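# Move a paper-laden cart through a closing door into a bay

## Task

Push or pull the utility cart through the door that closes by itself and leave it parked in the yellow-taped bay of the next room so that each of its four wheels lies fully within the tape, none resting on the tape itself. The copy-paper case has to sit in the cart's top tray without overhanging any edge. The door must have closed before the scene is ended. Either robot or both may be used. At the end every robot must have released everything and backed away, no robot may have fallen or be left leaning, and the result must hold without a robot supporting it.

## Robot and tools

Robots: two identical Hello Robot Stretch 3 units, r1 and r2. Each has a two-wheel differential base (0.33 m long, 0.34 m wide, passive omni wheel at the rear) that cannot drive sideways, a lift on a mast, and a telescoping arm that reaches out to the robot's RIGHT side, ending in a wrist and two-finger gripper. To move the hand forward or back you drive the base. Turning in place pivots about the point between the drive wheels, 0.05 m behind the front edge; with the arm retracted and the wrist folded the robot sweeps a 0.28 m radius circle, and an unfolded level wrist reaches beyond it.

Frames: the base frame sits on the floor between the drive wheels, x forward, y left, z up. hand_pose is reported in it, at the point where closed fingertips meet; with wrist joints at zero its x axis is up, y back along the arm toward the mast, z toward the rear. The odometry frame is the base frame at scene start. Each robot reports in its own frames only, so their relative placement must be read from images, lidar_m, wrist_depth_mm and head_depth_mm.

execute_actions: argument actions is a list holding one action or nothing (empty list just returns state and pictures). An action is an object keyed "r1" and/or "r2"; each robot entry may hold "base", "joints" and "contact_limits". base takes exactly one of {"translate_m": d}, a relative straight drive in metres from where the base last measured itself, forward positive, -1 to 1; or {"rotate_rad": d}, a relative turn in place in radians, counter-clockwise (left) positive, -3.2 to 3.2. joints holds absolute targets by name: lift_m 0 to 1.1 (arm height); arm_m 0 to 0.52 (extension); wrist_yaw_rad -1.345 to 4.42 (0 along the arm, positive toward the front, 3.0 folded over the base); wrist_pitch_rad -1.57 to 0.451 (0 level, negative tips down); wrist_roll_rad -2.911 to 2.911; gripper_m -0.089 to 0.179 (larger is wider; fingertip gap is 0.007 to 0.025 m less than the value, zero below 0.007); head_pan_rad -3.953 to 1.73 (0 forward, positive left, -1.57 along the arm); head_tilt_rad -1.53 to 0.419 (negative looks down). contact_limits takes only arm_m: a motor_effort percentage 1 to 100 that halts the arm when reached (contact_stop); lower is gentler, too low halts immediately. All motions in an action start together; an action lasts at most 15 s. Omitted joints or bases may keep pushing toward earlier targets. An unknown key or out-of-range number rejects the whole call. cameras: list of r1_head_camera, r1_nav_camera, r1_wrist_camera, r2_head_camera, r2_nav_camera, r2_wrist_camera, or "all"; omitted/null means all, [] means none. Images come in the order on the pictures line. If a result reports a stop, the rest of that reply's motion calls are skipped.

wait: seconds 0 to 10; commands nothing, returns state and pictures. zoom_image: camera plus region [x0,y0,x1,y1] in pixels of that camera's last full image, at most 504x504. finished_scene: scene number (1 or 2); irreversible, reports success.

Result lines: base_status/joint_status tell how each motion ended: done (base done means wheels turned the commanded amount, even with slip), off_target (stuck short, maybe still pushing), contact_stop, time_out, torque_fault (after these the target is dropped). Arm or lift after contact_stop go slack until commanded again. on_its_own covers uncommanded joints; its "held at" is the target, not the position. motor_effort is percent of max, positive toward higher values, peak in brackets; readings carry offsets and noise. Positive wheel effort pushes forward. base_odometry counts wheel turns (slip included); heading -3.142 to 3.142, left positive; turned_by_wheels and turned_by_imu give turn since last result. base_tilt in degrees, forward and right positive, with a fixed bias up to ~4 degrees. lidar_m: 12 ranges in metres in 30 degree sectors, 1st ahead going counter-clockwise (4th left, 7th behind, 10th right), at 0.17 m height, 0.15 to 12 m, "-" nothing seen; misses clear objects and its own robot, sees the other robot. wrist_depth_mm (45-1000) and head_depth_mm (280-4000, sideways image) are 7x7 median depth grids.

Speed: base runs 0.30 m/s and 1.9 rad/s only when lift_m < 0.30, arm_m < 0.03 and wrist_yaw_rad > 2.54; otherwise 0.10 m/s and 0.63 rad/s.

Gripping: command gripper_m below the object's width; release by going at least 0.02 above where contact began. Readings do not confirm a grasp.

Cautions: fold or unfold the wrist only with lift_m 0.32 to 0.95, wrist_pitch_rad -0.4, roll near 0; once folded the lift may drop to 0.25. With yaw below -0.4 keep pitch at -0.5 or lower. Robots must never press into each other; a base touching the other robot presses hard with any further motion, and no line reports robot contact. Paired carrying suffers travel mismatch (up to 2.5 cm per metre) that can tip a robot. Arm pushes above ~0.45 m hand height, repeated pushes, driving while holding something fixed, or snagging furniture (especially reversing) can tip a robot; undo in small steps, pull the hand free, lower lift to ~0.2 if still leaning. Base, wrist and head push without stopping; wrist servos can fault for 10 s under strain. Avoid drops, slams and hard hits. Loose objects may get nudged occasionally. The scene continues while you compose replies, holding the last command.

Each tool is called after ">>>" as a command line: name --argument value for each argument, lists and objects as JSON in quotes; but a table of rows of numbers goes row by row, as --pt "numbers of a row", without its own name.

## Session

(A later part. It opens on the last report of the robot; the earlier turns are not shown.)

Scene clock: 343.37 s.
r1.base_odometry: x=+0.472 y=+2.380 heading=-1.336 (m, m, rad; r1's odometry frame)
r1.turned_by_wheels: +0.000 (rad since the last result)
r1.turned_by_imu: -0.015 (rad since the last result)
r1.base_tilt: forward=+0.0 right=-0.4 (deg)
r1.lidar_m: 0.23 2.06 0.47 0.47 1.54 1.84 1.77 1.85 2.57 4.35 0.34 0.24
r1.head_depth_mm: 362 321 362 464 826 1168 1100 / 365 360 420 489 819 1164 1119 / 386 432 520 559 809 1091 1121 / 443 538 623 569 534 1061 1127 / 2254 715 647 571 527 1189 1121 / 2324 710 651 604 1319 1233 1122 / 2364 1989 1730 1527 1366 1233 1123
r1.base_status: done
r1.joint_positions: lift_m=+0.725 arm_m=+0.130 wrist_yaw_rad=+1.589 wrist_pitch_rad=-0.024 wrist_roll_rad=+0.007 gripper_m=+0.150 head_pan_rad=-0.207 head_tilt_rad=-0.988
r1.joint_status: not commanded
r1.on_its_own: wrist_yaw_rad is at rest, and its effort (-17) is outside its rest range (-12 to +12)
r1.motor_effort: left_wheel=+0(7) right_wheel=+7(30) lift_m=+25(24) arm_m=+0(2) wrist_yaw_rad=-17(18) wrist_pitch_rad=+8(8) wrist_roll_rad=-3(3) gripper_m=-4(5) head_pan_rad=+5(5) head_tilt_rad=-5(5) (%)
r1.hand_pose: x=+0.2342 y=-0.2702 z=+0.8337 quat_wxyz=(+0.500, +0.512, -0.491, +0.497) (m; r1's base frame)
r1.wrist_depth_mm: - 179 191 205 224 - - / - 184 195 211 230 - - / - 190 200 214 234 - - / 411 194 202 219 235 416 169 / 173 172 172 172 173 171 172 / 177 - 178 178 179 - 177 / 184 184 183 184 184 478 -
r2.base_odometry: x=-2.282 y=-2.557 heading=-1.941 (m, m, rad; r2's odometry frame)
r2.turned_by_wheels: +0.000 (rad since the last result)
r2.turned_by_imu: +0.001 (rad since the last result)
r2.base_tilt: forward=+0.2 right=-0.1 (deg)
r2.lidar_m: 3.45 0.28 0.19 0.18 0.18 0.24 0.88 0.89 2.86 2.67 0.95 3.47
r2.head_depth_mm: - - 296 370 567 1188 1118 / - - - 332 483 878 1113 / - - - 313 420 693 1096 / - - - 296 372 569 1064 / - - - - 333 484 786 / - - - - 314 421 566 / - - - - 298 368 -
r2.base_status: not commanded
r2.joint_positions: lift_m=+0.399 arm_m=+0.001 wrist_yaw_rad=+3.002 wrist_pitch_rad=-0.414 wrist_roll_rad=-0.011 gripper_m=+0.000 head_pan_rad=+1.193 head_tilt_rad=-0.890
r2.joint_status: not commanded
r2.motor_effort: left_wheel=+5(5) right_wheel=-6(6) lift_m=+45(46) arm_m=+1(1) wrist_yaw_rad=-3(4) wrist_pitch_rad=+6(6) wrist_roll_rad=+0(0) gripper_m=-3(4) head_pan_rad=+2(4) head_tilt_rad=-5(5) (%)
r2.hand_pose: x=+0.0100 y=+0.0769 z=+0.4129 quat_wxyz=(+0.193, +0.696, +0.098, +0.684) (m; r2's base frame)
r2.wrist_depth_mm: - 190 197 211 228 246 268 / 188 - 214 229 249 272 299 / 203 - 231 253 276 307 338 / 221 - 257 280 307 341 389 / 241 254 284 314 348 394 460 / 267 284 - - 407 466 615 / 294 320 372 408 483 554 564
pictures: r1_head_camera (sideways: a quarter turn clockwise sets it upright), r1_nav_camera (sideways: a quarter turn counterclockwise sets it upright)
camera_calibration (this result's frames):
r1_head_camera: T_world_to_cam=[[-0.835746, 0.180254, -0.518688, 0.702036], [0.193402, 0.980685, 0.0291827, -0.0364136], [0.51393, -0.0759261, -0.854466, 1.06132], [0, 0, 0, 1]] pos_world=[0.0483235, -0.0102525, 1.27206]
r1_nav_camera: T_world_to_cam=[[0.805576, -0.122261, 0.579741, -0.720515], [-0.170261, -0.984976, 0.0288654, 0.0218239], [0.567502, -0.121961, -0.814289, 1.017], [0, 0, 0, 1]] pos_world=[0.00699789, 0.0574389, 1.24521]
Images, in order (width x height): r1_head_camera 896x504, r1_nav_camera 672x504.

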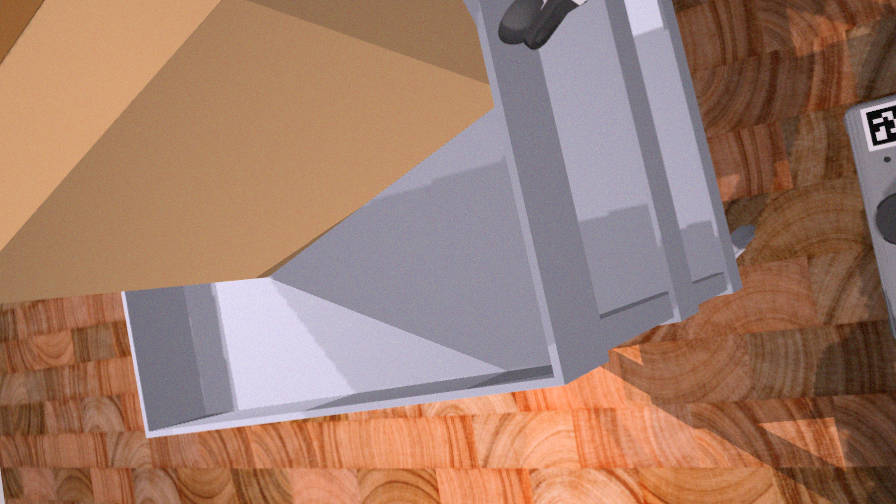

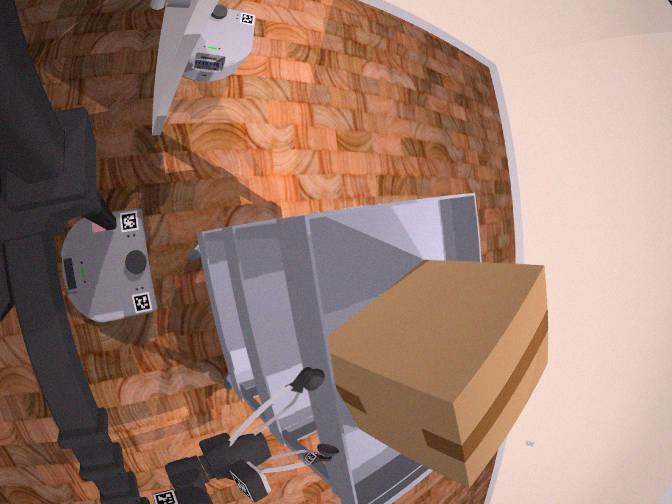

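>>> execute_actions --actions '[{"r1":{"base":{"translate_m":-0.3}}}]' --cameras '[]'

>>> execute_actions --actions '[{"r1":{"base":{"rotate_rad":1.555},"joints":{"arm_m":0,"lift_m":0.745,"wrist_yaw_rad":1.57,"head_pan_rad":-0.5,"head_tilt_rad":-0.9}}}]' --cameras '[]'

>>> execute_actions --actions '[{"r1":{"base":{"translate_m":-0.8}}}]' --cameras '["r1_nav_camera"]'

Scene clock: 348.57 s.
r1.base_odometry: x=+0.402 y=+2.672 heading=-1.336 (m, m, rad; r1's odometry frame)
r1.turned_by_wheels: +0.000 (rad since the last result)
r1.turned_by_imu: +0.002 (rad since the last result)
r1.base_tilt: forward=+0.1 right=-0.4 (deg)
r1.lidar_m: 0.53 2.06 0.61 1.48 1.54 1.52 1.47 1.54 2.14 4.34 4.55 0.56
r1.head_depth_mm: 595 677 1053 1268 1311 1205 1104 / 557 647 1038 1270 1333 1207 1118 / 546 629 1045 1255 1321 1217 1124 / 641 721 1032 997 1301 1221 1127 / 816 743 1019 985 1329 1231 1118 / 863 747 1634 1522 1361 1232 1124 / 2303 1997 1730 1523 1364 1233 1125
r1.base_status: done
r1.joint_positions: lift_m=+0.725 arm_m=+0.130 wrist_yaw_rad=+1.572 wrist_pitch_rad=-0.023 wrist_roll_rad=+0.007 gripper_m=+0.150 head_pan_rad=-0.207 head_tilt_rad=-0.988
r1.joint_status: not commanded
r1.motor_effort: left_wheel=+0(4) right_wheel=-1(3) lift_m=+24(25) arm_m=+0(0) wrist_yaw_rad=-1(18) wrist_pitch_rad=+8(8) wrist_roll_rad=-4(3) gripper_m=-1(4) head_pan_rad=+5(6) head_tilt_rad=-4(4) (%)
r1.hand_pose: x=+0.2343 y=-0.2746 z=+0.8340 quat_wxyz=(+0.504, +0.507, -0.495, +0.493) (m; r1's base frame)
r1.wrist_depth_mm: - - - 491 - - - / - - - 507 - - - / - - 928 506 - - - / - 472 466 470 482 487 - / - - - - - - - / - - 865 892 846 638 - / - 617 671 667 645 - -
r2.base_odometry: x=-2.282 y=-2.557 heading=-1.941 (m, m, rad; r2's odometry frame)
r2.turned_by_wheels: +0.000 (rad since the last result)
r2.turned_by_imu: +0.001 (rad since the last result)
r2.base_tilt: forward=+0.2 right=-0.1 (deg)
r2.lidar_m: 3.45 0.28 0.19 0.18 0.18 0.24 0.88 0.89 2.86 2.67 0.95 3.47
r2.head_depth_mm: - - 297 370 567 1187 1118 / - - - 332 482 881 1113 / - - - 314 419 691 1096 / - - - 297 371 569 1067 / - - - - 333 484 787 / - - - - 313 422 565 / - - - - 298 368 -
r2.base_status: not commanded
r2.joint_positions: lift_m=+0.399 arm_m=+0.001 wrist_yaw_rad=+3.002 wrist_pitch_rad=-0.414 wrist_roll_rad=-0.011 gripper_m=+0.000 head_pan_rad=+1.193 head_tilt_rad=-0.890
r2.joint_status: not commanded
r2.motor_effort: left_wheel=+5(5) right_wheel=-7(7) lift_m=+45(45) arm_m=+1(1) wrist_yaw_rad=-3(4) wrist_pitch_rad=+6(6) wrist_roll_rad=+0(0) gripper_m=-3(3) head_pan_rad=+3(4) head_tilt_rad=-4(4) (%)
r2.hand_pose: x=+0.0100 y=+0.0769 z=+0.4129 quat_wxyz=(+0.193, +0.696, +0.098, +0.684) (m; r2's base frame)
r2.wrist_depth_mm: - 189 197 212 227 245 267 / 188 - 214 230 248 270 298 / 203 - 232 251 275 303 338 / 220 - 254 280 307 341 386 / 240 254 285 309 349 393 455 / 265 283 - - 399 468 622 / 292 321 372 406 479 537 565
pictures: none
No camera images: the call's "cameras" was empty. Leave "cameras" out to get every camera's image.

Scene clock: 351.97 s.
r1.base_odometry: x=+0.402 y=+2.672 heading=+0.219 (m, m, rad; r1's odometry frame)
r1.turned_by_wheels: +1.555 (rad since the last result)
r1.turned_by_imu: +1.574 (rad since the last result)
r1.base_tilt: forward=+0.0 right=-0.3 (deg)
r1.lidar_m: 1.48 1.54 1.53 1.47 1.53 2.09 4.35 4.54 0.56 0.53 2.11 0.61
r1.head_depth_mm: 527 2002 1816 1574 1384 1280 - / 584 658 765 988 1344 1260 1103 / 642 676 812 1132 1357 1240 1119 / 830 985 1214 1514 1403 1230 1126 / 1048 1310 1741 1615 1418 1256 1128 / 1330 1584 1797 1618 1417 1263 1134 / 1325 1511 1748 1616 1424 1262 1136
r1.base_status: done
r1.joint_positions: lift_m=+0.745 arm_m=+0.000 wrist_yaw_rad=+1.571 wrist_pitch_rad=-0.022 wrist_roll_rad=+0.007 gripper_m=+0.150 head_pan_rad=-0.493 head_tilt_rad=-0.902
r1.joint_status: all done
r1.motor_effort: left_wheel=-2(5) right_wheel=+2(5) lift_m=+30(31) arm_m=-3(2) wrist_yaw_rad=-1(2) wrist_pitch_rad=+7(8) wrist_roll_rad=-3(3) gripper_m=+0(0) head_pan_rad=-5(37) head_tilt_rad=+1(11) (%)
r1.hand_pose: x=+0.2343 y=-0.1453 z=+0.8540 quat_wxyz=(+0.504, +0.507, -0.496, +0.493) (m; r1's base frame)
r1.wrist_depth_mm: - - - - 855 420 - / - - - - 930 430 - / - - - - 933 439 - / - - - - 963 456 - / - - - - - 420 - / - - - - - 555 - / - - - - - 471 -
r2.base_odometry: x=-2.282 y=-2.557 heading=-1.941 (m, m, rad; r2's odometry frame)
r2.turned_by_wheels: +0.000 (rad since the last result)
r2.turned_by_imu: +0.001 (rad since the last result)
r2.base_tilt: forward=+0.1 right=-0.1 (deg)
r2.lidar_m: 3.43 0.28 0.19 0.18 0.19 0.24 0.88 0.89 2.86 2.67 0.96 3.46
r2.head_depth_mm: - - 297 370 567 1190 1117 / - - - 332 483 877 1115 / - - - 313 419 691 1095 / - - - 297 372 569 1066 / - - - - 333 485 786 / - - - - 314 421 566 / - - - - 298 368 -
r2.base_status: not commanded
r2.joint_positions: lift_m=+0.399 arm_m=+0.001 wrist_yaw_rad=+3.002 wrist_pitch_rad=-0.414 wrist_roll_rad=-0.011 gripper_m=+0.000 head_pan_rad=+1.193 head_tilt_rad=-0.890
r2.joint_status: not commanded
r2.motor_effort: left_wheel=+5(5) right_wheel=-7(7) lift_m=+46(45) arm_m=+1(1) wrist_yaw_rad=-3(4) wrist_pitch_rad=+6(6) wrist_roll_rad=+0(0) gripper_m=-4(4) head_pan_rad=+3(3) head_tilt_rad=-5(5) (%)
r2.hand_pose: x=+0.0100 y=+0.0769 z=+0.4129 quat_wxyz=(+0.193, +0.696, +0.098, +0.684) (m; r2's base frame)
r2.wrist_depth_mm: - 190 198 212 227 246 268 / 188 - 214 229 249 274 295 / 204 - 232 251 276 302 337 / 221 - 256 277 307 345 391 / 240 251 284 314 346 398 454 / 265 283 - - 412 472 615 / 294 319 373 414 479 541 562
pictures: none
No camera images: the call's "cameras" was empty. Leave "cameras" out to get every camera's image.

Scene clock: 361.47 s.
r1.base_odometry: x=-0.379 y=+2.498 heading=+0.219 (m, m, rad; r1's odometry frame)
r1.turned_by_wheels: +0.000 (rad since the last result)
r1.turned_by_imu: +0.002 (rad since the last result)
r1.base_tilt: forward=+0.1 right=-0.4 (deg)
r1.lidar_m: 1.55 2.09 1.53 1.47 1.53 2.09 3.54 3.69 3.43 3.30 0.62 0.78
r1.head_depth_mm: 756 790 1153 1185 1266 1276 - / 961 1244 1185 1412 1378 1261 1102 / 2455 2136 1729 1525 1400 1244 1118 / 2631 2090 1857 1597 1403 1237 1126 / 1669 1721 1778 1598 1416 1254 1132 / 1310 1947 1882 1610 1427 1259 1133 / 2014 2206 1893 1624 1423 1268 1141
r1.base_status: done
r1.joint_positions: lift_m=+0.745 arm_m=+0.000 wrist_yaw_rad=+1.571 wrist_pitch_rad=-0.022 wrist_roll_rad=+0.007 gripper_m=+0.150 head_pan_rad=-0.493 head_tilt_rad=-0.902
r1.joint_status: not commanded
r1.motor_effort: left_wheel=-2(6) right_wheel=+2(3) lift_m=+30(30) arm_m=-3(3) wrist_yaw_rad=+0(1) wrist_pitch_rad=+7(7) wrist_roll_rad=-3(3) gripper_m=+0(2) head_pan_rad=-5(5) head_tilt_rad=+1(1) (%)
r1.hand_pose: x=+0.2343 y=-0.1453 z=+0.8540 quat_wxyz=(+0.504, +0.507, -0.496, +0.493) (m; r1's base frame)
r1.wrist_depth_mm: - - - - - - 516 / - - - - - - 503 / - - - - - - 515 / - - - - - 796 469 / - - - - - - - / - - - - - - 844 / - - - - - - 620
r2.base_odometry: x=-2.282 y=-2.557 heading=-1.941 (m, m, rad; r2's odometry frame)
r2.turned_by_wheels: +0.000 (rad since the last result)
r2.turned_by_imu: +0.002 (rad since the last result)
r2.base_tilt: forward=+0.2 right=-0.1 (deg)
r2.lidar_m: 3.45 0.28 0.19 0.18 0.19 0.24 0.88 0.89 2.85 2.67 0.96 3.48
r2.head_depth_mm: - - 297 370 567 1186 1117 / - - - 332 481 879 1115 / - - - 313 420 691 1102 / - - - 297 371 568 1060 / - - - - 334 485 787 / - - - - 314 421 566 / - - - - 298 368 -
r2.base_status: not commanded
r2.joint_positions: lift_m=+0.399 arm_m=+0.001 wrist_yaw_rad=+3.002 wrist_pitch_rad=-0.414 wrist_roll_rad=-0.011 gripper_m=+0.000 head_pan_rad=+1.193 head_tilt_rad=-0.890
r2.joint_status: not commanded
r2.motor_effort: left_wheel=+5(5) right_wheel=-6(6) lift_m=+46(46) arm_m=+1(1) wrist_yaw_rad=-3(4) wrist_pitch_rad=+6(6) wrist_roll_rad=+0(0) gripper_m=-4(4) head_pan_rad=+4(3) head_tilt_rad=-5(5) (%)
r2.hand_pose: x=+0.0100 y=+0.0769 z=+0.4129 quat_wxyz=(+0.193, +0.696, +0.098, +0.684) (m; r2's base frame)
r2.wrist_depth_mm: - 190 197 212 228 247 268 / 187 - 215 230 248 275 297 / 203 - 233 250 275 302 340 / 221 - 257 278 308 340 392 / 240 255 284 314 348 394 452 / 267 284 - - 404 466 619 / 294 321 371 409 479 547 561
pictures: r1_nav_camera (sideways: a quarter turn counterclockwise sets it upright)
camera_calibration (this result's frames):
r1_nav_camera: T_world_to_cam=[[0.691661, -0.31967, 0.647624, -0.808265], [-0.443723, -0.895599, 0.0318242, 0.0196366], [0.569838, -0.309377, -0.761295, 0.948078], [0, 0, 0, 1]] pos_world=[0.0275075, 0.0525225, 1.24459]
Images, in order (width x height): r1_nav_camera 672x504.

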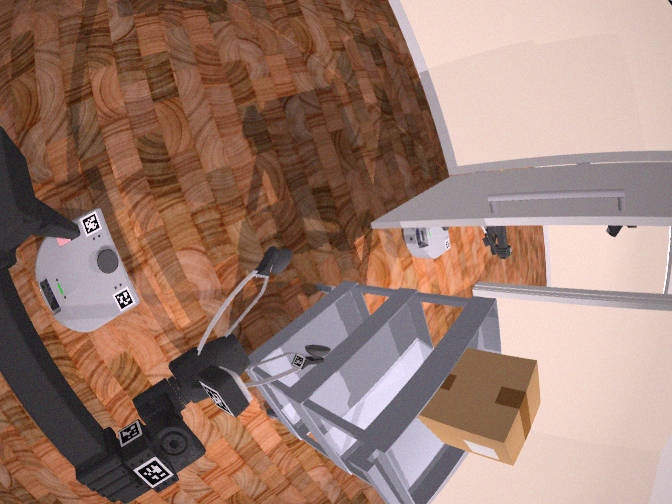

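>>> execute_actions --actions '[{"r1":{"base":{"translate_m":-0.15}}}]' --cameras '[]'

>>> execute_actions --actions '[{"r1":{"base":{"rotate_rad":1.555}}}]' --cameras '[]'

>>> execute_actions --actions '[{"r1":{"base":{"translate_m":-0.65}}}]' --cameras '[]'

>>> execute_actions --actions '[{"r1":{"base":{"rotate_rad":-1.555},"joints":{"head_pan_rad":-0.1,"head_tilt_rad":-0.75}}}]' --cameras '["r1_nav_camera","r1_head_camera"]'

Scene clock: 364.60 s.
r1.base_odometry: x=-0.526 y=+2.466 heading=+0.219 (m, m, rad; r1's odometry frame)
r1.turned_by_wheels: +0.000 (rad since the last result)
r1.turned_by_imu: +0.000 (rad since the last result)
r1.base_tilt: forward=+0.1 right=-0.4 (deg)
r1.lidar_m: 1.55 2.09 1.53 1.47 1.53 2.09 3.40 3.52 3.43 3.30 0.70 0.79
r1.head_depth_mm: 792 806 1151 1056 1324 1274 - / 844 1305 1183 1414 1393 1258 1101 / 1002 1317 1519 1527 1390 1246 1114 / 2660 2096 1865 1599 1400 1233 1127 / 2493 1980 1826 1618 1432 1253 1133 / 1423 1944 1875 1620 1426 1254 1137 / 2113 2255 1891 1619 1414 1261 1138
r1.base_status: done
r1.joint_positions: lift_m=+0.745 arm_m=+0.000 wrist_yaw_rad=+1.571 wrist_pitch_rad=-0.022 wrist_roll_rad=+0.007 gripper_m=+0.150 head_pan_rad=-0.493 head_tilt_rad=-0.902
r1.joint_status: not commanded
r1.motor_effort: left_wheel=-2(5) right_wheel=+1(3) lift_m=+30(30) arm_m=-3(3) wrist_yaw_rad=+0(0) wrist_pitch_rad=+7(7) wrist_roll_rad=-3(3) gripper_m=+0(1) head_pan_rad=-4(5) head_tilt_rad=+1(1) (%)
r1.hand_pose: x=+0.2343 y=-0.1453 z=+0.8540 quat_wxyz=(+0.504, +0.507, -0.496, +0.493) (m; r1's base frame)
r1.wrist_depth_mm: - - - - - - 586 / - - - - - - 548 / - - - - - 857 548 / - - - - - 901 491 / - - - - - - - / - - - - - 903 847 / - - - - - - 624
r2.base_odometry: x=-2.282 y=-2.557 heading=-1.941 (m, m, rad; r2's odometry frame)
r2.turned_by_wheels: +0.000 (rad since the last result)
r2.turned_by_imu: +0.001 (rad since the last result)
r2.base_tilt: forward=+0.2 right=-0.1 (deg)
r2.lidar_m: 3.45 0.28 0.19 0.18 0.18 0.24 0.88 0.89 2.85 2.67 0.95 3.47
r2.head_depth_mm: - - 297 370 566 1187 1115 / - - - 332 482 879 1111 / - - - 313 419 692 1101 / - - - 297 371 570 1063 / - - - - 333 486 786 / - - - - 314 421 566 / - - - - 297 368 -
r2.base_status: not commanded
r2.joint_positions: lift_m=+0.399 arm_m=+0.001 wrist_yaw_rad=+3.002 wrist_pitch_rad=-0.414 wrist_roll_rad=-0.011 gripper_m=+0.000 head_pan_rad=+1.193 head_tilt_rad=-0.890
r2.joint_status: not commanded
r2.motor_effort: left_wheel=+5(5) right_wheel=-7(6) lift_m=+45(45) arm_m=+1(2) wrist_yaw_rad=-3(3) wrist_pitch_rad=+6(6) wrist_roll_rad=+0(0) gripper_m=-4(4) head_pan_rad=+4(4) head_tilt_rad=-5(5) (%)
r2.hand_pose: x=+0.0100 y=+0.0769 z=+0.4129 quat_wxyz=(+0.193, +0.696, +0.098, +0.684) (m; r2's base frame)
r2.wrist_depth_mm: - 190 198 211 228 248 267 / 187 - 214 229 250 273 299 / 202 - 233 253 275 304 338 / 221 - 255 279 309 342 385 / 240 252 287 309 353 390 456 / 265 282 - - 408 458 611 / 296 318 369 412 483 550 556
pictures: none
No camera images: the call's "cameras" was empty. Leave "cameras" out to get every camera's image.

Scene clock: 368.00 s.
r1.base_odometry: x=-0.526 y=+2.466 heading=+1.774 (m, m, rad; r1's odometry frame)
r1.turned_by_wheels: +1.555 (rad since the last result)
r1.turned_by_imu: +1.573 (rad since the last result)
r1.base_tilt: forward=+0.0 right=-0.4 (deg)
r1.lidar_m: 1.47 1.52 2.05 3.38 3.51 3.46 3.29 0.70 0.78 1.47 2.14 1.54
r1.head_depth_mm: 1826 2096 1828 1572 1381 1276 - / 1714 2015 1829 1581 1384 1258 1106 / 1616 1905 1840 1597 1403 1249 1118 / 1530 1779 1843 1597 1399 1230 1127 / 1450 1666 1838 1615 1414 1251 1130 / 1384 1586 1794 1607 1422 1257 1135 / 1318 1494 1731 1614 1422 1261 1138
r1.base_status: done
r1.joint_positions: lift_m=+0.745 arm_m=+0.000 wrist_yaw_rad=+1.571 wrist_pitch_rad=-0.022 wrist_roll_rad=+0.007 gripper_m=+0.150 head_pan_rad=-0.493 head_tilt_rad=-0.902
r1.joint_status: not commanded
r1.motor_effort: left_wheel=-2(5) right_wheel=+2(4) lift_m=+30(30) arm_m=-3(3) wrist_yaw_rad=+0(0) wrist_pitch_rad=+7(7) wrist_roll_rad=-3(3) gripper_m=+0(0) head_pan_rad=-5(4) head_tilt_rad=+1(1) (%)
r1.hand_pose: x=+0.2343 y=-0.1453 z=+0.8540 quat_wxyz=(+0.504, +0.507, -0.496, +0.493) (m; r1's base frame)
r1.wrist_depth_mm: - - - - - - - / - - - - - - - / - - - - - - - / - - - - - - - / - - - - - - - / - - - - - - - / - - - - - - -
r2.base_odometry: x=-2.282 y=-2.557 heading=-1.941 (m, m, rad; r2's odometry frame)
r2.turned_by_wheels: +0.000 (rad since the last result)
r2.turned_by_imu: +0.001 (rad since the last result)
r2.base_tilt: forward=+0.2 right=-0.1 (deg)
r2.lidar_m: 3.45 0.28 0.19 0.18 0.19 0.24 0.88 0.89 2.85 2.67 0.95 3.49
r2.head_depth_mm: - - 296 370 567 1187 1121 / - - - 332 481 879 1116 / - - - 313 420 690 1106 / - - - 297 372 571 1068 / - - - - 333 485 786 / - - - - 314 422 566 / - - - - 298 368 -
r2.base_status: not commanded
r2.joint_positions: lift_m=+0.399 arm_m=+0.001 wrist_yaw_rad=+3.002 wrist_pitch_rad=-0.414 wrist_roll_rad=-0.011 gripper_m=+0.000 head_pan_rad=+1.193 head_tilt_rad=-0.890
r2.joint_status: not commanded
r2.motor_effort: left_wheel=+5(5) right_wheel=-7(6) lift_m=+45(46) arm_m=+1(0) wrist_yaw_rad=-3(3) wrist_pitch_rad=+6(6) wrist_roll_rad=+0(0) gripper_m=-4(4) head_pan_rad=+3(4) head_tilt_rad=-5(5) (%)
r2.hand_pose: x=+0.0100 y=+0.0769 z=+0.4129 quat_wxyz=(+0.193, +0.696, +0.098, +0.684) (m; r2's base frame)
r2.wrist_depth_mm: - 190 198 211 227 247 270 / 188 - 212 229 249 272 300 / 203 - 233 251 277 303 338 / 221 - 258 278 308 342 387 / 241 253 282 309 349 394 447 / 265 282 - - 407 463 626 / 295 323 370 406 477 536 576
pictures: none
No camera images: the call's "cameras" was empty. Leave "cameras" out to get every camera's image.

Scene clock: 376.00 s.
r1.base_odometry: x=-0.394 y=+1.829 heading=+1.774 (m, m, rad; r1's odometry frame)
r1.turned_by_wheels: +0.000 (rad since the last result)
r1.turned_by_imu: +0.002 (rad since the last result)
r1.base_tilt: forward=+0.0 right=-0.4 (deg)
r1.lidar_m: 2.12 2.19 2.96 3.37 3.49 2.76 2.65 2.73 0.46 0.43 2.52 2.22
r1.head_depth_mm: 2487 2173 1828 1574 1385 1275 - / 2440 2185 1829 1584 1389 1265 1099 / 2329 2189 1848 1582 1393 1245 1120 / 2229 2210 1849 1584 1400 1230 1125 / 2113 2226 1861 1607 1420 1257 1132 / 2010 2189 1880 1611 1417 1258 1130 / 1908 2124 1882 1617 1416 1263 1137
r1.base_status: done
r1.joint_positions: lift_m=+0.745 arm_m=+0.000 wrist_yaw_rad=+1.571 wrist_pitch_rad=-0.022 wrist_roll_rad=+0.007 gripper_m=+0.150 head_pan_rad=-0.493 head_tilt_rad=-0.902
r1.joint_status: not commanded
r1.motor_effort: left_wheel=-2(6) right_wheel=+2(3) lift_m=+30(30) arm_m=-3(3) wrist_yaw_rad=-1(1) wrist_pitch_rad=+7(7) wrist_roll_rad=-3(3) gripper_m=-1(1) head_pan_rad=-4(5) head_tilt_rad=+0(2) (%)
r1.hand_pose: x=+0.2343 y=-0.1453 z=+0.8540 quat_wxyz=(+0.504, +0.507, -0.496, +0.493) (m; r1's base frame)
r1.wrist_depth_mm: - - - - - - - / - - - - - - - / - - - - - - - / - - - - - - - / - - - - - - - / - - - - - - - / - - - - - - -
r2.base_odometry: x=-2.282 y=-2.557 heading=-1.941 (m, m, rad; r2's odometry frame)
r2.turned_by_wheels: +0.000 (rad since the last result)
r2.turned_by_imu: +0.002 (rad since the last result)
r2.base_tilt: forward=+0.1 right=-0.1 (deg)
r2.lidar_m: 3.44 0.28 0.19 0.18 0.19 0.24 0.88 0.89 2.85 2.67 0.95 3.47
r2.head_depth_mm: - - 297 370 566 1186 1117 / - - - 332 482 880 1118 / - - - 313 420 693 1099 / - - - 297 371 569 1066 / - - - - 333 485 784 / - - - - 314 421 566 / - - - - 297 368 -
r2.base_status: not commanded
r2.joint_positions: lift_m=+0.399 arm_m=+0.001 wrist_yaw_rad=+3.002 wrist_pitch_rad=-0.414 wrist_roll_rad=-0.011 gripper_m=+0.000 head_pan_rad=+1.193 head_tilt_rad=-0.890
r2.joint_status: not commanded
r2.motor_effort: left_wheel=+5(5) right_wheel=-6(7) lift_m=+45(46) arm_m=+1(1) wrist_yaw_rad=-3(2) wrist_pitch_rad=+6(6) wrist_roll_rad=+0(0) gripper_m=-4(4) head_pan_rad=+4(3) head_tilt_rad=-6(4) (%)
r2.hand_pose: x=+0.0100 y=+0.0769 z=+0.4129 quat_wxyz=(+0.193, +0.696, +0.098, +0.684) (m; r2's base frame)
r2.wrist_depth_mm: - 190 197 210 229 248 269 / 187 - 213 231 249 273 298 / 203 - 231 250 273 303 335 / 219 - 257 280 306 344 386 / 242 252 282 309 354 397 457 / 267 284 - - 404 463 617 / 295 321 370 407 474 543 559
pictures: none
No camera images: the call's "cameras" was empty. Leave "cameras" out to get every camera's image.

Scene clock: 379.40 s.
r1.base_odometry: x=-0.394 y=+1.829 heading=+0.219 (m, m, rad; r1's odometry frame)
r1.turned_by_wheels: -1.555 (rad since the last result)
r1.turned_by_imu: -1.573 (rad since the last result)
r1.base_tilt: forward=+0.1 right=-0.4 (deg)
r1.lidar_m: 0.43 2.54 2.20 2.12 2.20 3.02 3.36 3.51 2.75 2.65 2.74 0.45
r1.head_depth_mm: 2114 676 796 687 938 1069 1155 / 686 641 753 692 925 1059 1141 / 695 610 708 696 925 889 1138 / 704 581 672 700 911 895 1130 / - 599 748 703 589 1261 1151 / 1390 1446 2065 1811 1528 1337 1180 / 2046 2391 2296 1858 1565 1345 1180
r1.base_status: done
r1.joint_positions: lift_m=+0.745 arm_m=+0.000 wrist_yaw_rad=+1.571 wrist_pitch_rad=-0.022 wrist_roll_rad=+0.007 gripper_m=+0.150 head_pan_rad=-0.107 head_tilt_rad=-0.754
r1.joint_status: all done
r1.motor_effort: left_wheel=+2(5) right_wheel=-3(4) lift_m=+30(30) arm_m=-3(3) wrist_yaw_rad=-1(1) wrist_pitch_rad=+7(7) wrist_roll_rad=-3(3) gripper_m=+0(1) head_pan_rad=+5(46) head_tilt_rad=+2(15) (%)
r1.hand_pose: x=+0.2343 y=-0.1453 z=+0.8540 quat_wxyz=(+0.504, +0.507, -0.496, +0.493) (m; r1's base frame)
r1.wrist_depth_mm: - - - - - - - / - - 524 559 - - - / - - 549 572 - - - / - - 374 364 314 332 - / - 311 374 384 379 384 - / - - - 945 949 - - / - - 714 704 648 - -
r2.base_odometry: x=-2.282 y=-2.557 heading=-1.941 (m, m, rad; r2's odometry frame)
r2.turned_by_wheels: +0.000 (rad since the last result)
r2.turned_by_imu: +0.001 (rad since the last result)
r2.base_tilt: forward=+0.1 right=-0.1 (deg)
r2.lidar_m: 3.45 0.28 0.19 0.18 0.19 0.24 0.88 0.89 2.86 2.67 0.95 3.46
r2.head_depth_mm: - - 297 370 565 1187 1118 / - - - 332 482 882 1119 / - - - 313 419 691 1103 / - - - 297 371 569 1067 / - - - - 333 485 788 / - - - - 314 421 566 / - - - - 298 368 -
r2.base_status: not commanded
r2.joint_positions: lift_m=+0.399 arm_m=+0.001 wrist_yaw_rad=+3.002 wrist_pitch_rad=-0.414 wrist_roll_rad=-0.011 gripper_m=+0.000 head_pan_rad=+1.193 head_tilt_rad=-0.890
r2.joint_status: not commanded
r2.motor_effort: left_wheel=+5(5) right_wheel=-6(7) lift_m=+45(45) arm_m=+1(0) wrist_yaw_rad=-3(3) wrist_pitch_rad=+6(6) wrist_roll_rad=+0(0) gripper_m=-4(3) head_pan_rad=+2(3) head_tilt_rad=-5(5) (%)
r2.hand_pose: x=+0.0100 y=+0.0769 z=+0.4129 quat_wxyz=(+0.193, +0.696, +0.098, +0.684) (m; r2's base frame)
r2.wrist_depth_mm: - 189 198 210 230 245 267 / 187 - 215 230 250 271 297 / 203 - 232 252 275 301 337 / 220 - 257 279 307 346 387 / 242 255 283 311 347 390 451 / 265 283 - - 405 466 620 / 294 319 373 404 473 548 559
pictures: r1_head_camera (sideways: a quarter turn clockwise sets it upright), r1_nav_camera (sideways: a quarter turn counterclockwise sets it upright)
camera_calibration (this result's frames):
r1_head_camera: T_world_to_cam=[[-0.706701, 0.080833, -0.70288, 0.941234], [0.0884504, 0.995752, 0.0255829, -0.0310952], [0.701962, -0.0440906, -0.710848, 0.873436], [0, 0, 0, 1]] pos_world=[0.0548015, -0.00660937, 1.28325]
r1_nav_camera: T_world_to_cam=[[0.65795, -0.0247366, 0.752655, -0.944933], [-0.0790249, -0.99621, 0.0363401, 0.0115261], [0.748904, -0.0833885, -0.657411, 0.811877], [0, 0, 0, 1]] pos_world=[0.0146119, 0.0558092, 1.24453]
Images, in order (width x height): r1_head_camera 896x504, r1_nav_camera 672x504.

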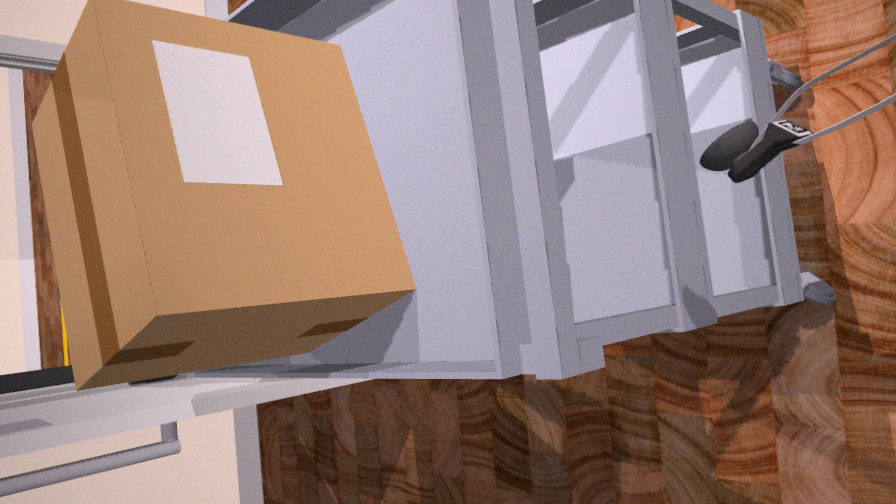

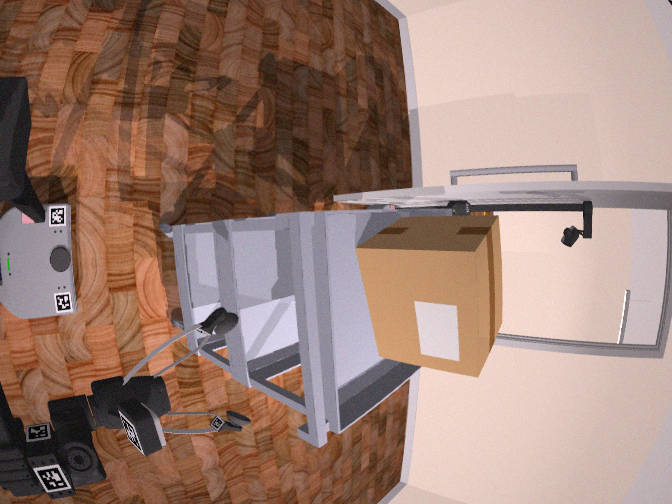

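>>> execute_actions --actions '[{"r1":{"base":{"translate_m":0.5},"joints":{"head_tilt_rad":-0.55}}}]' --cameras '["r1_nav_camera","r1_head_camera","r2_nav_camera"]'

Scene clock: 385.60 s.
r1.base_odometry: x=+0.094 y=+1.937 heading=+0.219 (m, m, rad; r1's odometry frame)
r1.turned_by_wheels: +0.000 (rad since the last result)
r1.turned_by_imu: -0.016 (rad since the last result)
r1.base_tilt: forward=+0.0 right=-0.4 (deg)
r1.lidar_m: 0.35 0.96 2.22 2.13 2.20 2.97 3.88 3.85 2.76 2.64 0.40 0.35
r1.head_depth_mm: - 1950 556 551 631 577 473 / - - 564 554 626 578 441 / - - 2930 811 693 580 509 / - - 3285 2176 1617 596 579 / - - 3295 2104 1619 1512 1278 / - 1313 1364 1333 1341 1431 1277 / 1020 967 951 1064 1850 1521 1282
r1.base_status: done
r1.joint_positions: lift_m=+0.745 arm_m=+0.000 wrist_yaw_rad=+1.394 wrist_pitch_rad=-0.026 wrist_roll_rad=+0.005 gripper_m=+0.150 head_pan_rad=-0.107 head_tilt_rad=-0.555
r1.joint_status: all done
r1.on_its_own: wrist_yaw_rad is held at +1.422, not at your +1.570, by its stall guard, which is still easing
r1.motor_effort: left_wheel=-3(12) right_wheel=+8(25) lift_m=+29(30) arm_m=-2(3) wrist_yaw_rad=+26(55) wrist_pitch_rad=+9(9) wrist_roll_rad=-2(4) gripper_m=-8(13) head_pan_rad=+5(4) head_tilt_rad=+2(17) (%)
r1.hand_pose: x=+0.2302 y=-0.1902 z=+0.8529 quat_wxyz=(+0.547, +0.462, -0.537, +0.446) (m; r1's base frame)
r1.wrist_depth_mm: - - - 404 436 - - / - - - 415 441 - - / - 998 - 427 455 - - / - 803 465 437 465 434 307 / 200 203 186 182 174 172 164 / 213 - 261 251 244 238 227 / - - - 699 686 - -
r2.base_odometry: x=-2.282 y=-2.557 heading=-1.941 (m, m, rad; r2's odometry frame)
r2.turned_by_wheels: +0.000 (rad since the last result)
r2.turned_by_imu: +0.001 (rad since the last result)
r2.base_tilt: forward=+0.2 right=-0.1 (deg)
r2.lidar_m: 3.44 0.28 0.19 0.18 0.19 0.24 0.78 0.53 0.73 2.67 0.96 3.48
r2.head_depth_mm: - - 297 370 566 1191 1120 / - - - 332 482 883 1116 / - - - 314 420 692 1099 / - - - 297 371 569 1066 / - - - - 334 484 788 / - - - - 314 421 566 / - - - - 298 368 -
r2.base_status: not commanded
r2.joint_positions: lift_m=+0.399 arm_m=+0.001 wrist_yaw_rad=+3.002 wrist_pitch_rad=-0.414 wrist_roll_rad=-0.011 gripper_m=+0.000 head_pan_rad=+1.193 head_tilt_rad=-0.890
r2.joint_status: not commanded
r2.motor_effort: left_wheel=+5(5) right_wheel=-7(6) lift_m=+46(46) arm_m=+1(2) wrist_yaw_rad=-3(4) wrist_pitch_rad=+6(6) wrist_roll_rad=+0(0) gripper_m=-3(4) head_pan_rad=+3(3) head_tilt_rad=-5(4) (%)
r2.hand_pose: x=+0.0100 y=+0.0769 z=+0.4129 quat_wxyz=(+0.193, +0.696, +0.098, +0.684) (m; r2's base frame)
r2.wrist_depth_mm: - 190 198 211 226 245 267 / 187 - 213 230 249 272 298 / 203 - 232 255 277 301 337 / 220 - 255 280 304 343 385 / 241 254 283 306 350 391 455 / 263 283 - - 404 463 602 / 293 322 370 404 477 541 559
pictures: r1_head_camera (sideways: a quarter turn clockwise sets it upright), r1_nav_camera (sideways: a quarter turn counterclockwise sets it upright), r2_nav_camera (sideways: a quarter turn counterclockwise sets it upright)
camera_calibration (this result's frames):
r1_head_camera: T_world_to_cam=[[-0.554654, 0.0643132, -0.829592, 1.10547], [0.0834872, 0.996279, 0.021417, -0.0256475], [0.827882, -0.0573813, -0.557959, 0.673788], [0, 0, 0, 1]] pos_world=[0.0574772, -0.00688145, 1.29358]
r1_nav_camera: T_world_to_cam=[[0.497174, -0.00729717, 0.86762, -1.09383], [-0.0864147, -0.995409, 0.0411464, 0.0053039], [0.863337, -0.095432, -0.495522, 0.600567], [0, 0, 0, 1]] pos_world=[0.0257927, 0.054611, 1.24641]
r2_nav_camera: T_world_to_cam=[[0.287502, 0.721427, 0.629989, -0.774398], [0.926367, -0.376528, 0.0084211, 0.03478], [0.243284, 0.58118, -0.776558, 0.959529], [0, 0, 0, 1]] pos_world=[-0.0430162, 0.0141075, 1.2327]
Images, in order (width x height): r1_head_camera 896x504, r1_nav_camera 672x504, r2_nav_camera 672x504.

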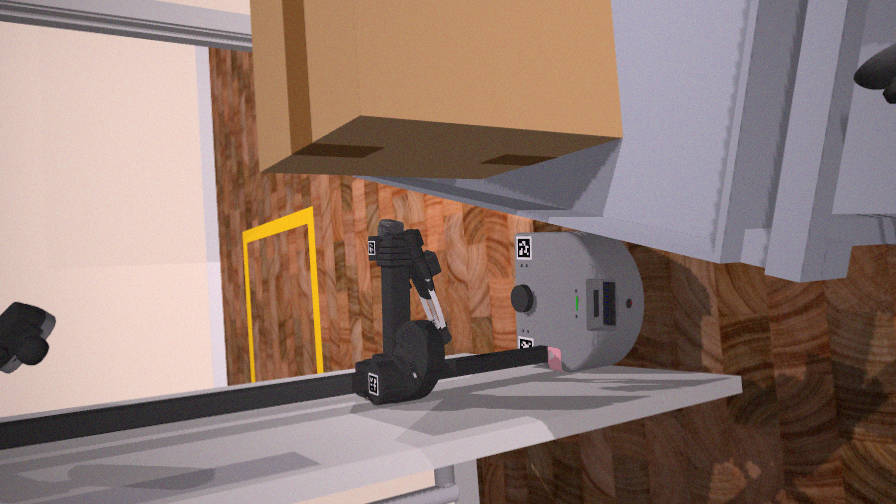

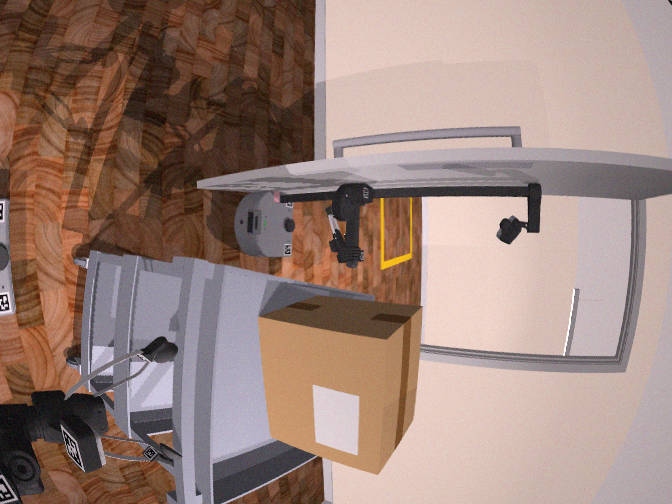

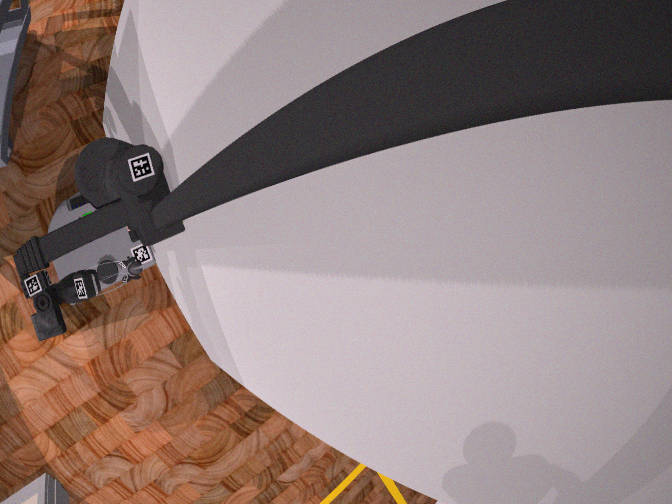

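>>> execute_actions --actions '[{"r1":{"base":{"translate_m":-0.06},"joints":{"wrist_yaw_rad":1.38,"head_tilt_rad":-1.0,"head_pan_rad":-0.2}},"r2":{"base":{"translate_m":0.2}}}]' --cameras '[]'

>>> execute_actions --actions '[{"r1":{"joints":{"wrist_roll_rad":1.577,"gripper_m":0.11,"lift_m":0.74}}}]' --cameras '["r1_head_camera","r1_wrist_camera","r2_nav_camera"]'

Scene clock: 389.37 s.
r1.base_odometry: x=+0.035 y=+1.924 heading=+0.219 (m, m, rad; r1's odometry frame)
r1.turned_by_wheels: +0.000 (rad since the last result)
r1.turned_by_imu: +0.001 (rad since the last result)
r1.base_tilt: forward=+0.1 right=-0.4 (deg)
r1.lidar_m: 0.40 2.08 2.21 2.13 2.19 2.97 3.83 3.82 2.76 2.64 0.47 0.40
r1.head_depth_mm: 545 657 632 899 1103 1195 1098 / 534 640 635 912 1151 1211 1118 / 535 637 640 909 1169 1223 1122 / 805 723 643 766 1167 1223 1121 / 2224 1749 1671 1482 1355 1228 1120 / 2179 1735 1654 1514 1362 1236 1127 / 1286 1186 1696 1527 1363 1231 1130
r1.base_status: done
r1.joint_positions: lift_m=+0.745 arm_m=+0.000 wrist_yaw_rad=+1.378 wrist_pitch_rad=-0.022 wrist_roll_rad=+0.005 gripper_m=+0.150 head_pan_rad=-0.193 head_tilt_rad=-0.988
r1.joint_status: all done
r1.motor_effort: left_wheel=+1(5) right_wheel=-1(6) lift_m=+29(29) arm_m=-2(2) wrist_yaw_rad=+2(13) wrist_pitch_rad=+7(9) wrist_roll_rad=-3(2) gripper_m=-2(3) head_pan_rad=-5(18) head_tilt_rad=-5(27) (%)
r1.hand_pose: x=+0.2295 y=-0.1941 z=+0.8538 quat_wxyz=(+0.550, +0.457, -0.542, +0.442) (m; r1's base frame)
r1.wrist_depth_mm: - - - 478 - - - / - - - 474 505 - - / - 988 - 500 525 - - / - 913 489 491 518 285 - / - 252 247 239 234 226 225 / - - 792 795 775 - - / - - 768 685 675 - -
r2.base_odometry: x=-2.354 y=-2.743 heading=-1.941 (m, m, rad; r2's odometry frame)
r2.turned_by_wheels: +0.000 (rad since the last result)
r2.turned_by_imu: +0.002 (rad since the last result)
r2.base_tilt: forward=+0.2 right=-0.1 (deg)
r2.lidar_m: 3.23 0.30 0.20 0.19 0.19 0.24 0.50 0.71 2.84 1.92 0.85 3.46
r2.head_depth_mm: - - 310 406 826 1242 1121 / - - 292 359 527 1183 1118 / - - - 322 451 750 1110 / - - - 303 394 605 1080 / - - - 292 349 507 822 / - - - - 314 435 580 / - - - - 302 377 -
r2.base_status: done
r2.joint_positions: lift_m=+0.399 arm_m=+0.001 wrist_yaw_rad=+3.002 wrist_pitch_rad=-0.414 wrist_roll_rad=-0.011 gripper_m=+0.000 head_pan_rad=+1.193 head_tilt_rad=-0.890
r2.joint_status: not commanded
r2.motor_effort: left_wheel=+7(11) right_wheel=-9(9) lift_m=+45(45) arm_m=+1(1) wrist_yaw_rad=-3(3) wrist_pitch_rad=+6(6) wrist_roll_rad=+0(0) gripper_m=-4(4) head_pan_rad=+2(3) head_tilt_rad=-5(6) (%)
r2.hand_pose: x=+0.0100 y=+0.0769 z=+0.4129 quat_wxyz=(+0.193, +0.696, +0.098, +0.684) (m; r2's base frame)
r2.wrist_depth_mm: - 192 202 217 238 260 294 / 188 - 219 238 260 288 365 / 204 - 238 261 289 325 - / 221 - 261 290 324 363 910 / 239 254 287 324 367 445 796 / 264 283 - - 429 586 656 / 291 318 380 418 501 546 569
pictures: none
No camera images: the call's "cameras" was empty. Leave "cameras" out to get every camera's image.

Scene clock: 390.80 s.
r1.base_odometry: x=+0.035 y=+1.924 heading=+0.219 (m, m, rad; r1's odometry frame)
r1.turned_by_wheels: +0.000 (rad since the last result)
r1.turned_by_imu: +0.000 (rad since the last result)
r1.base_tilt: forward=+0.1 right=-0.4 (deg)
r1.lidar_m: 0.40 2.08 2.21 2.13 2.20 2.98 3.82 3.84 2.77 2.65 0.47 0.40
r1.head_depth_mm: 545 657 631 898 1110 1192 1090 / 535 641 636 910 1142 1212 1122 / 535 639 639 914 1167 1211 1122 / 804 723 643 770 1170 1221 1124 / 2207 1738 1680 1484 1353 1224 1117 / 2155 1735 1650 1512 1363 1234 1123 / 1294 1183 1694 1532 1365 1233 1125
r1.base_status: not commanded
r1.joint_positions: lift_m=+0.740 arm_m=+0.000 wrist_yaw_rad=+1.378 wrist_pitch_rad=-0.022 wrist_roll_rad=+1.573 gripper_m=+0.110 head_pan_rad=-0.193 head_tilt_rad=-0.988
r1.joint_status: all done
r1.motor_effort: left_wheel=+1(1) right_wheel=-1(1) lift_m=+24(23) arm_m=-2(2) wrist_yaw_rad=+2(1) wrist_pitch_rad=+7(8) wrist_roll_rad=+3(4) gripper_m=-2(89) head_pan_rad=-5(4) head_tilt_rad=-5(4) (%)
r1.hand_pose: x=+0.2296 y=-0.1940 z=+0.8489 quat_wxyz=(+0.007, +0.636, -0.772, -0.009) (m; r1's base frame)
r1.wrist_depth_mm: - - - 259 840 614 432 / - - 515 266 872 653 430 / - - 509 279 886 661 436 / - - 507 296 924 671 442 / - - 493 308 310 632 448 / - - - 324 323 555 449 / - - 990 336 343 919 367
r2.base_odometry: x=-2.354 y=-2.743 heading=-1.941 (m, m, rad; r2's odometry frame)
r2.turned_by_wheels: +0.000 (rad since the last result)
r2.turned_by_imu: +0.000 (rad since the last result)
r2.base_tilt: forward=+0.2 right=-0.1 (deg)
r2.lidar_m: 3.25 0.30 0.20 0.19 0.19 0.24 0.50 0.71 2.83 1.92 0.84 3.46
r2.head_depth_mm: - - 310 405 826 1234 1112 / - - 292 359 527 1181 1119 / - - - 322 451 751 1109 / - - - 303 394 605 1083 / - - - 292 350 506 824 / - - - - 315 436 580 / - - - - 302 378 -
r2.base_status: not commanded
r2.joint_positions: lift_m=+0.399 arm_m=+0.001 wrist_yaw_rad=+3.002 wrist_pitch_rad=-0.414 wrist_roll_rad=-0.011 gripper_m=+0.000 head_pan_rad=+1.193 head_tilt_rad=-0.890
r2.joint_status: not commanded
r2.motor_effort: left_wheel=+7(7) right_wheel=-9(9) lift_m=+45(45) arm_m=+1(1) wrist_yaw_rad=-3(3) wrist_pitch_rad=+6(6) wrist_roll_rad=+0(0) gripper_m=-3(3) head_pan_rad=+3(3) head_tilt_rad=-5(4) (%)
r2.hand_pose: x=+0.0100 y=+0.0769 z=+0.4129 quat_wxyz=(+0.193, +0.696, +0.098, +0.684) (m; r2's base frame)
r2.wrist_depth_mm: - 193 202 218 236 261 292 / 188 - 220 237 259 286 369 / 203 - 238 259 287 321 - / 220 - 259 288 324 364 933 / 242 254 289 326 365 441 798 / 266 283 - - 426 589 658 / 292 319 380 420 507 559 566
pictures: r1_head_camera (sideways: a quarter turn clockwise sets it upright), r1_wrist_camera, r2_nav_camera (sideways: a quarter turn counterclockwise sets it upright)
camera_calibration (this result's frames):
r1_head_camera: T_world_to_cam=[[-0.837883, 0.168541, -0.519178, 0.702688], [0.179711, 0.983287, 0.0291758, -0.0363211], [0.515418, -0.0688559, -0.854168, 1.06092], [0, 0, 0, 1]] pos_world=[0.048479, -0.00966678, 1.27209]
r1_wrist_camera: T_world_to_cam=[[0.0172903, 0.0530685, -0.998441, 0.864125], [0.00977001, 0.998534, 0.0532426, 0.183632], [0.999803, -0.0106754, 0.0167464, -0.0784887], [0, 0, 0, 1]] pos_world=[0.0617382, -0.230058, 0.854315]
r2_nav_camera: T_world_to_cam=[[0.28748, 0.721435, 0.629989, -0.774397], [0.926378, -0.3765, 0.0084211, 0.0347799], [0.243266, 0.581187, -0.776558, 0.959529], [0, 0, 0, 1]] pos_world=[-0.0430166, 0.0141061, 1.2327]
Images, in order (width x height): r1_head_camera 896x504, r1_wrist_camera 644x364, r2_nav_camera 672x504.

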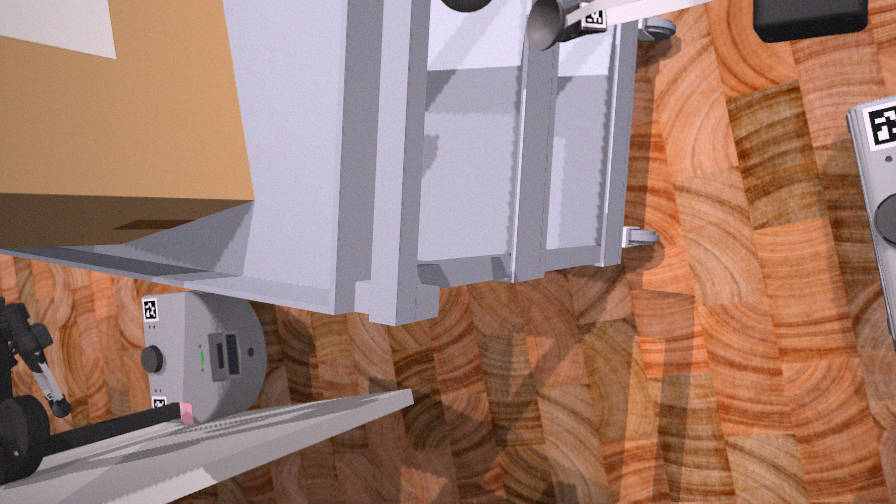

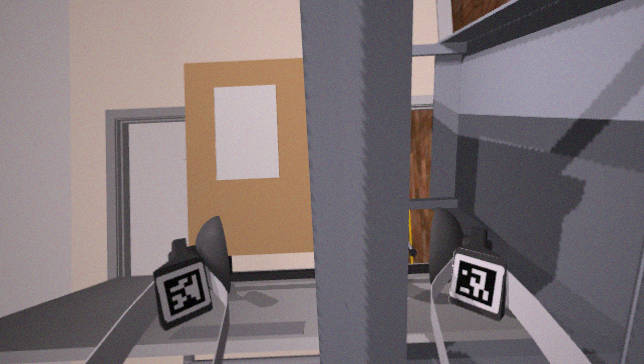

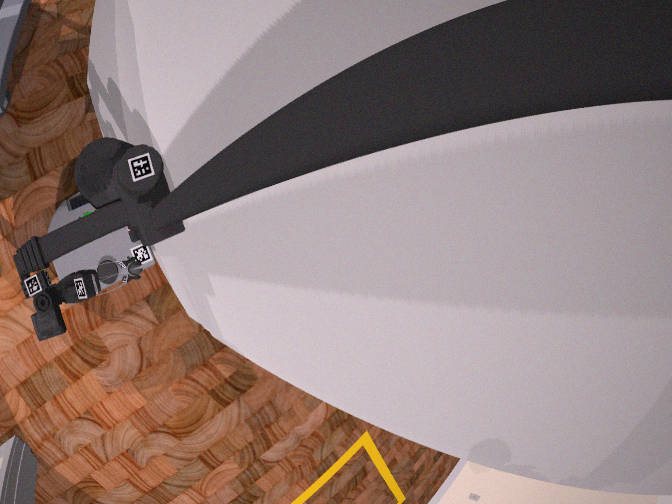

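>>> execute_actions --actions '[{"r1":{"base":{"translate_m":0.1},"joints":{"wrist_yaw_rad":1.31}}}]' --cameras '["r1_wrist_camera"]'

Scene clock: 393.70 s.
r1.base_odometry: x=+0.133 y=+1.946 heading=+0.219 (m, m, rad; r1's odometry frame)
r1.turned_by_wheels: +0.000 (rad since the last result)
r1.turned_by_imu: +0.000 (rad since the last result)
r1.base_tilt: forward=+0.1 right=-0.4 (deg)
r1.lidar_m: 0.31 1.97 2.22 2.13 2.20 2.99 3.92 3.84 2.75 2.64 0.36 0.31
r1.head_depth_mm: 439 529 616 514 797 1118 1088 / 430 516 612 524 828 1165 1123 / 474 552 617 535 844 1168 1125 / 2190 723 630 520 813 1194 1124 / 2162 1724 1683 1509 1354 1223 1122 / 1508 1689 1656 1500 1358 1233 1120 / 1248 1126 1666 1530 1366 1239 1131
r1.base_status: done
r1.joint_positions: lift_m=+0.740 arm_m=+0.000 wrist_yaw_rad=+1.312 wrist_pitch_rad=-0.022 wrist_roll_rad=+1.573 gripper_m=+0.110 head_pan_rad=-0.193 head_tilt_rad=-0.988
r1.joint_status: all done
r1.motor_effort: left_wheel=+1(5) right_wheel=-1(2) lift_m=+25(24) arm_m=-2(2) wrist_yaw_rad=-2(2) wrist_pitch_rad=+7(7) wrist_roll_rad=+3(3) gripper_m=+0(2) head_pan_rad=-4(5) head_tilt_rad=-5(4) (%)
r1.hand_pose: x=+0.2258 y=-0.2105 z=+0.8489 quat_wxyz=(+0.006, +0.610, -0.792, -0.009) (m; r1's base frame)
r1.wrist_depth_mm: - - - 122 178 633 433 / - - 425 125 182 657 438 / - - 419 129 188 658 436 / - - 413 133 192 674 436 / - - 405 137 198 645 448 / - - 399 142 205 556 447 / - - - 145 211 - 409
r2.base_odometry: x=-2.354 y=-2.743 heading=-1.941 (m, m, rad; r2's odometry frame)
r2.turned_by_wheels: +0.000 (rad since the last result)
r2.turned_by_imu: +0.001 (rad since the last result)
r2.base_tilt: forward=+0.2 right=+0.0 (deg)
r2.lidar_m: 3.25 0.30 0.20 0.19 0.19 0.24 0.50 0.72 2.83 1.92 0.84 3.44
r2.head_depth_mm: - - 310 406 827 1241 1113 / - - 293 359 527 1189 1117 / - - - 322 451 751 1114 / - - - 303 393 606 1077 / - - - 291 349 506 824 / - - - - 315 435 580 / - - - - 302 377 -
r2.base_status: not commanded
r2.joint_positions: lift_m=+0.399 arm_m=+0.001 wrist_yaw_rad=+3.002 wrist_pitch_rad=-0.414 wrist_roll_rad=-0.011 gripper_m=+0.000 head_pan_rad=+1.193 head_tilt_rad=-0.890
r2.joint_status: not commanded
r2.motor_effort: left_wheel=+7(7) right_wheel=-9(9) lift_m=+45(46) arm_m=+1(2) wrist_yaw_rad=-3(3) wrist_pitch_rad=+6(6) wrist_roll_rad=+0(0) gripper_m=-4(3) head_pan_rad=+3(3) head_tilt_rad=-5(5) (%)
r2.hand_pose: x=+0.0100 y=+0.0769 z=+0.4129 quat_wxyz=(+0.193, +0.696, +0.098, +0.684) (m; r2's base frame)
r2.wrist_depth_mm: - 193 202 217 236 259 298 / 188 - 219 237 259 290 368 / 204 - 238 258 288 321 - / 220 - 262 289 320 366 923 / 241 255 287 321 367 438 783 / 264 282 - - 422 592 652 / 292 320 372 415 508 559 559
pictures: r1_wrist_camera
camera_calibration (this result's frames):
r1_wrist_camera: T_world_to_cam=[[0.0207905, 0.0518527, -0.998438, 0.864021], [0.0760801, 0.995676, 0.0532935, 0.184592], [0.996885, -0.0770693, 0.0167557, -0.0881928], [0, 0, 0, 1]] pos_world=[0.0559109, -0.235392, 0.854312]
Images, in order (width x height): r1_wrist_camera 644x364.

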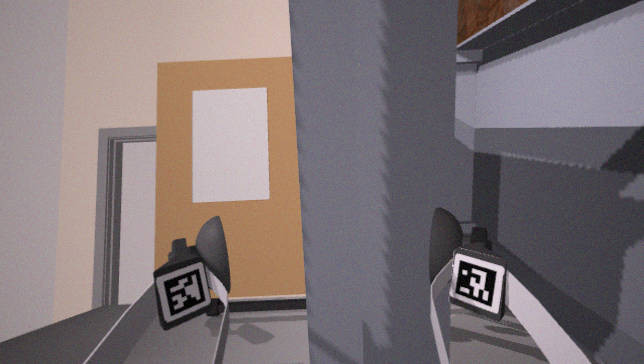

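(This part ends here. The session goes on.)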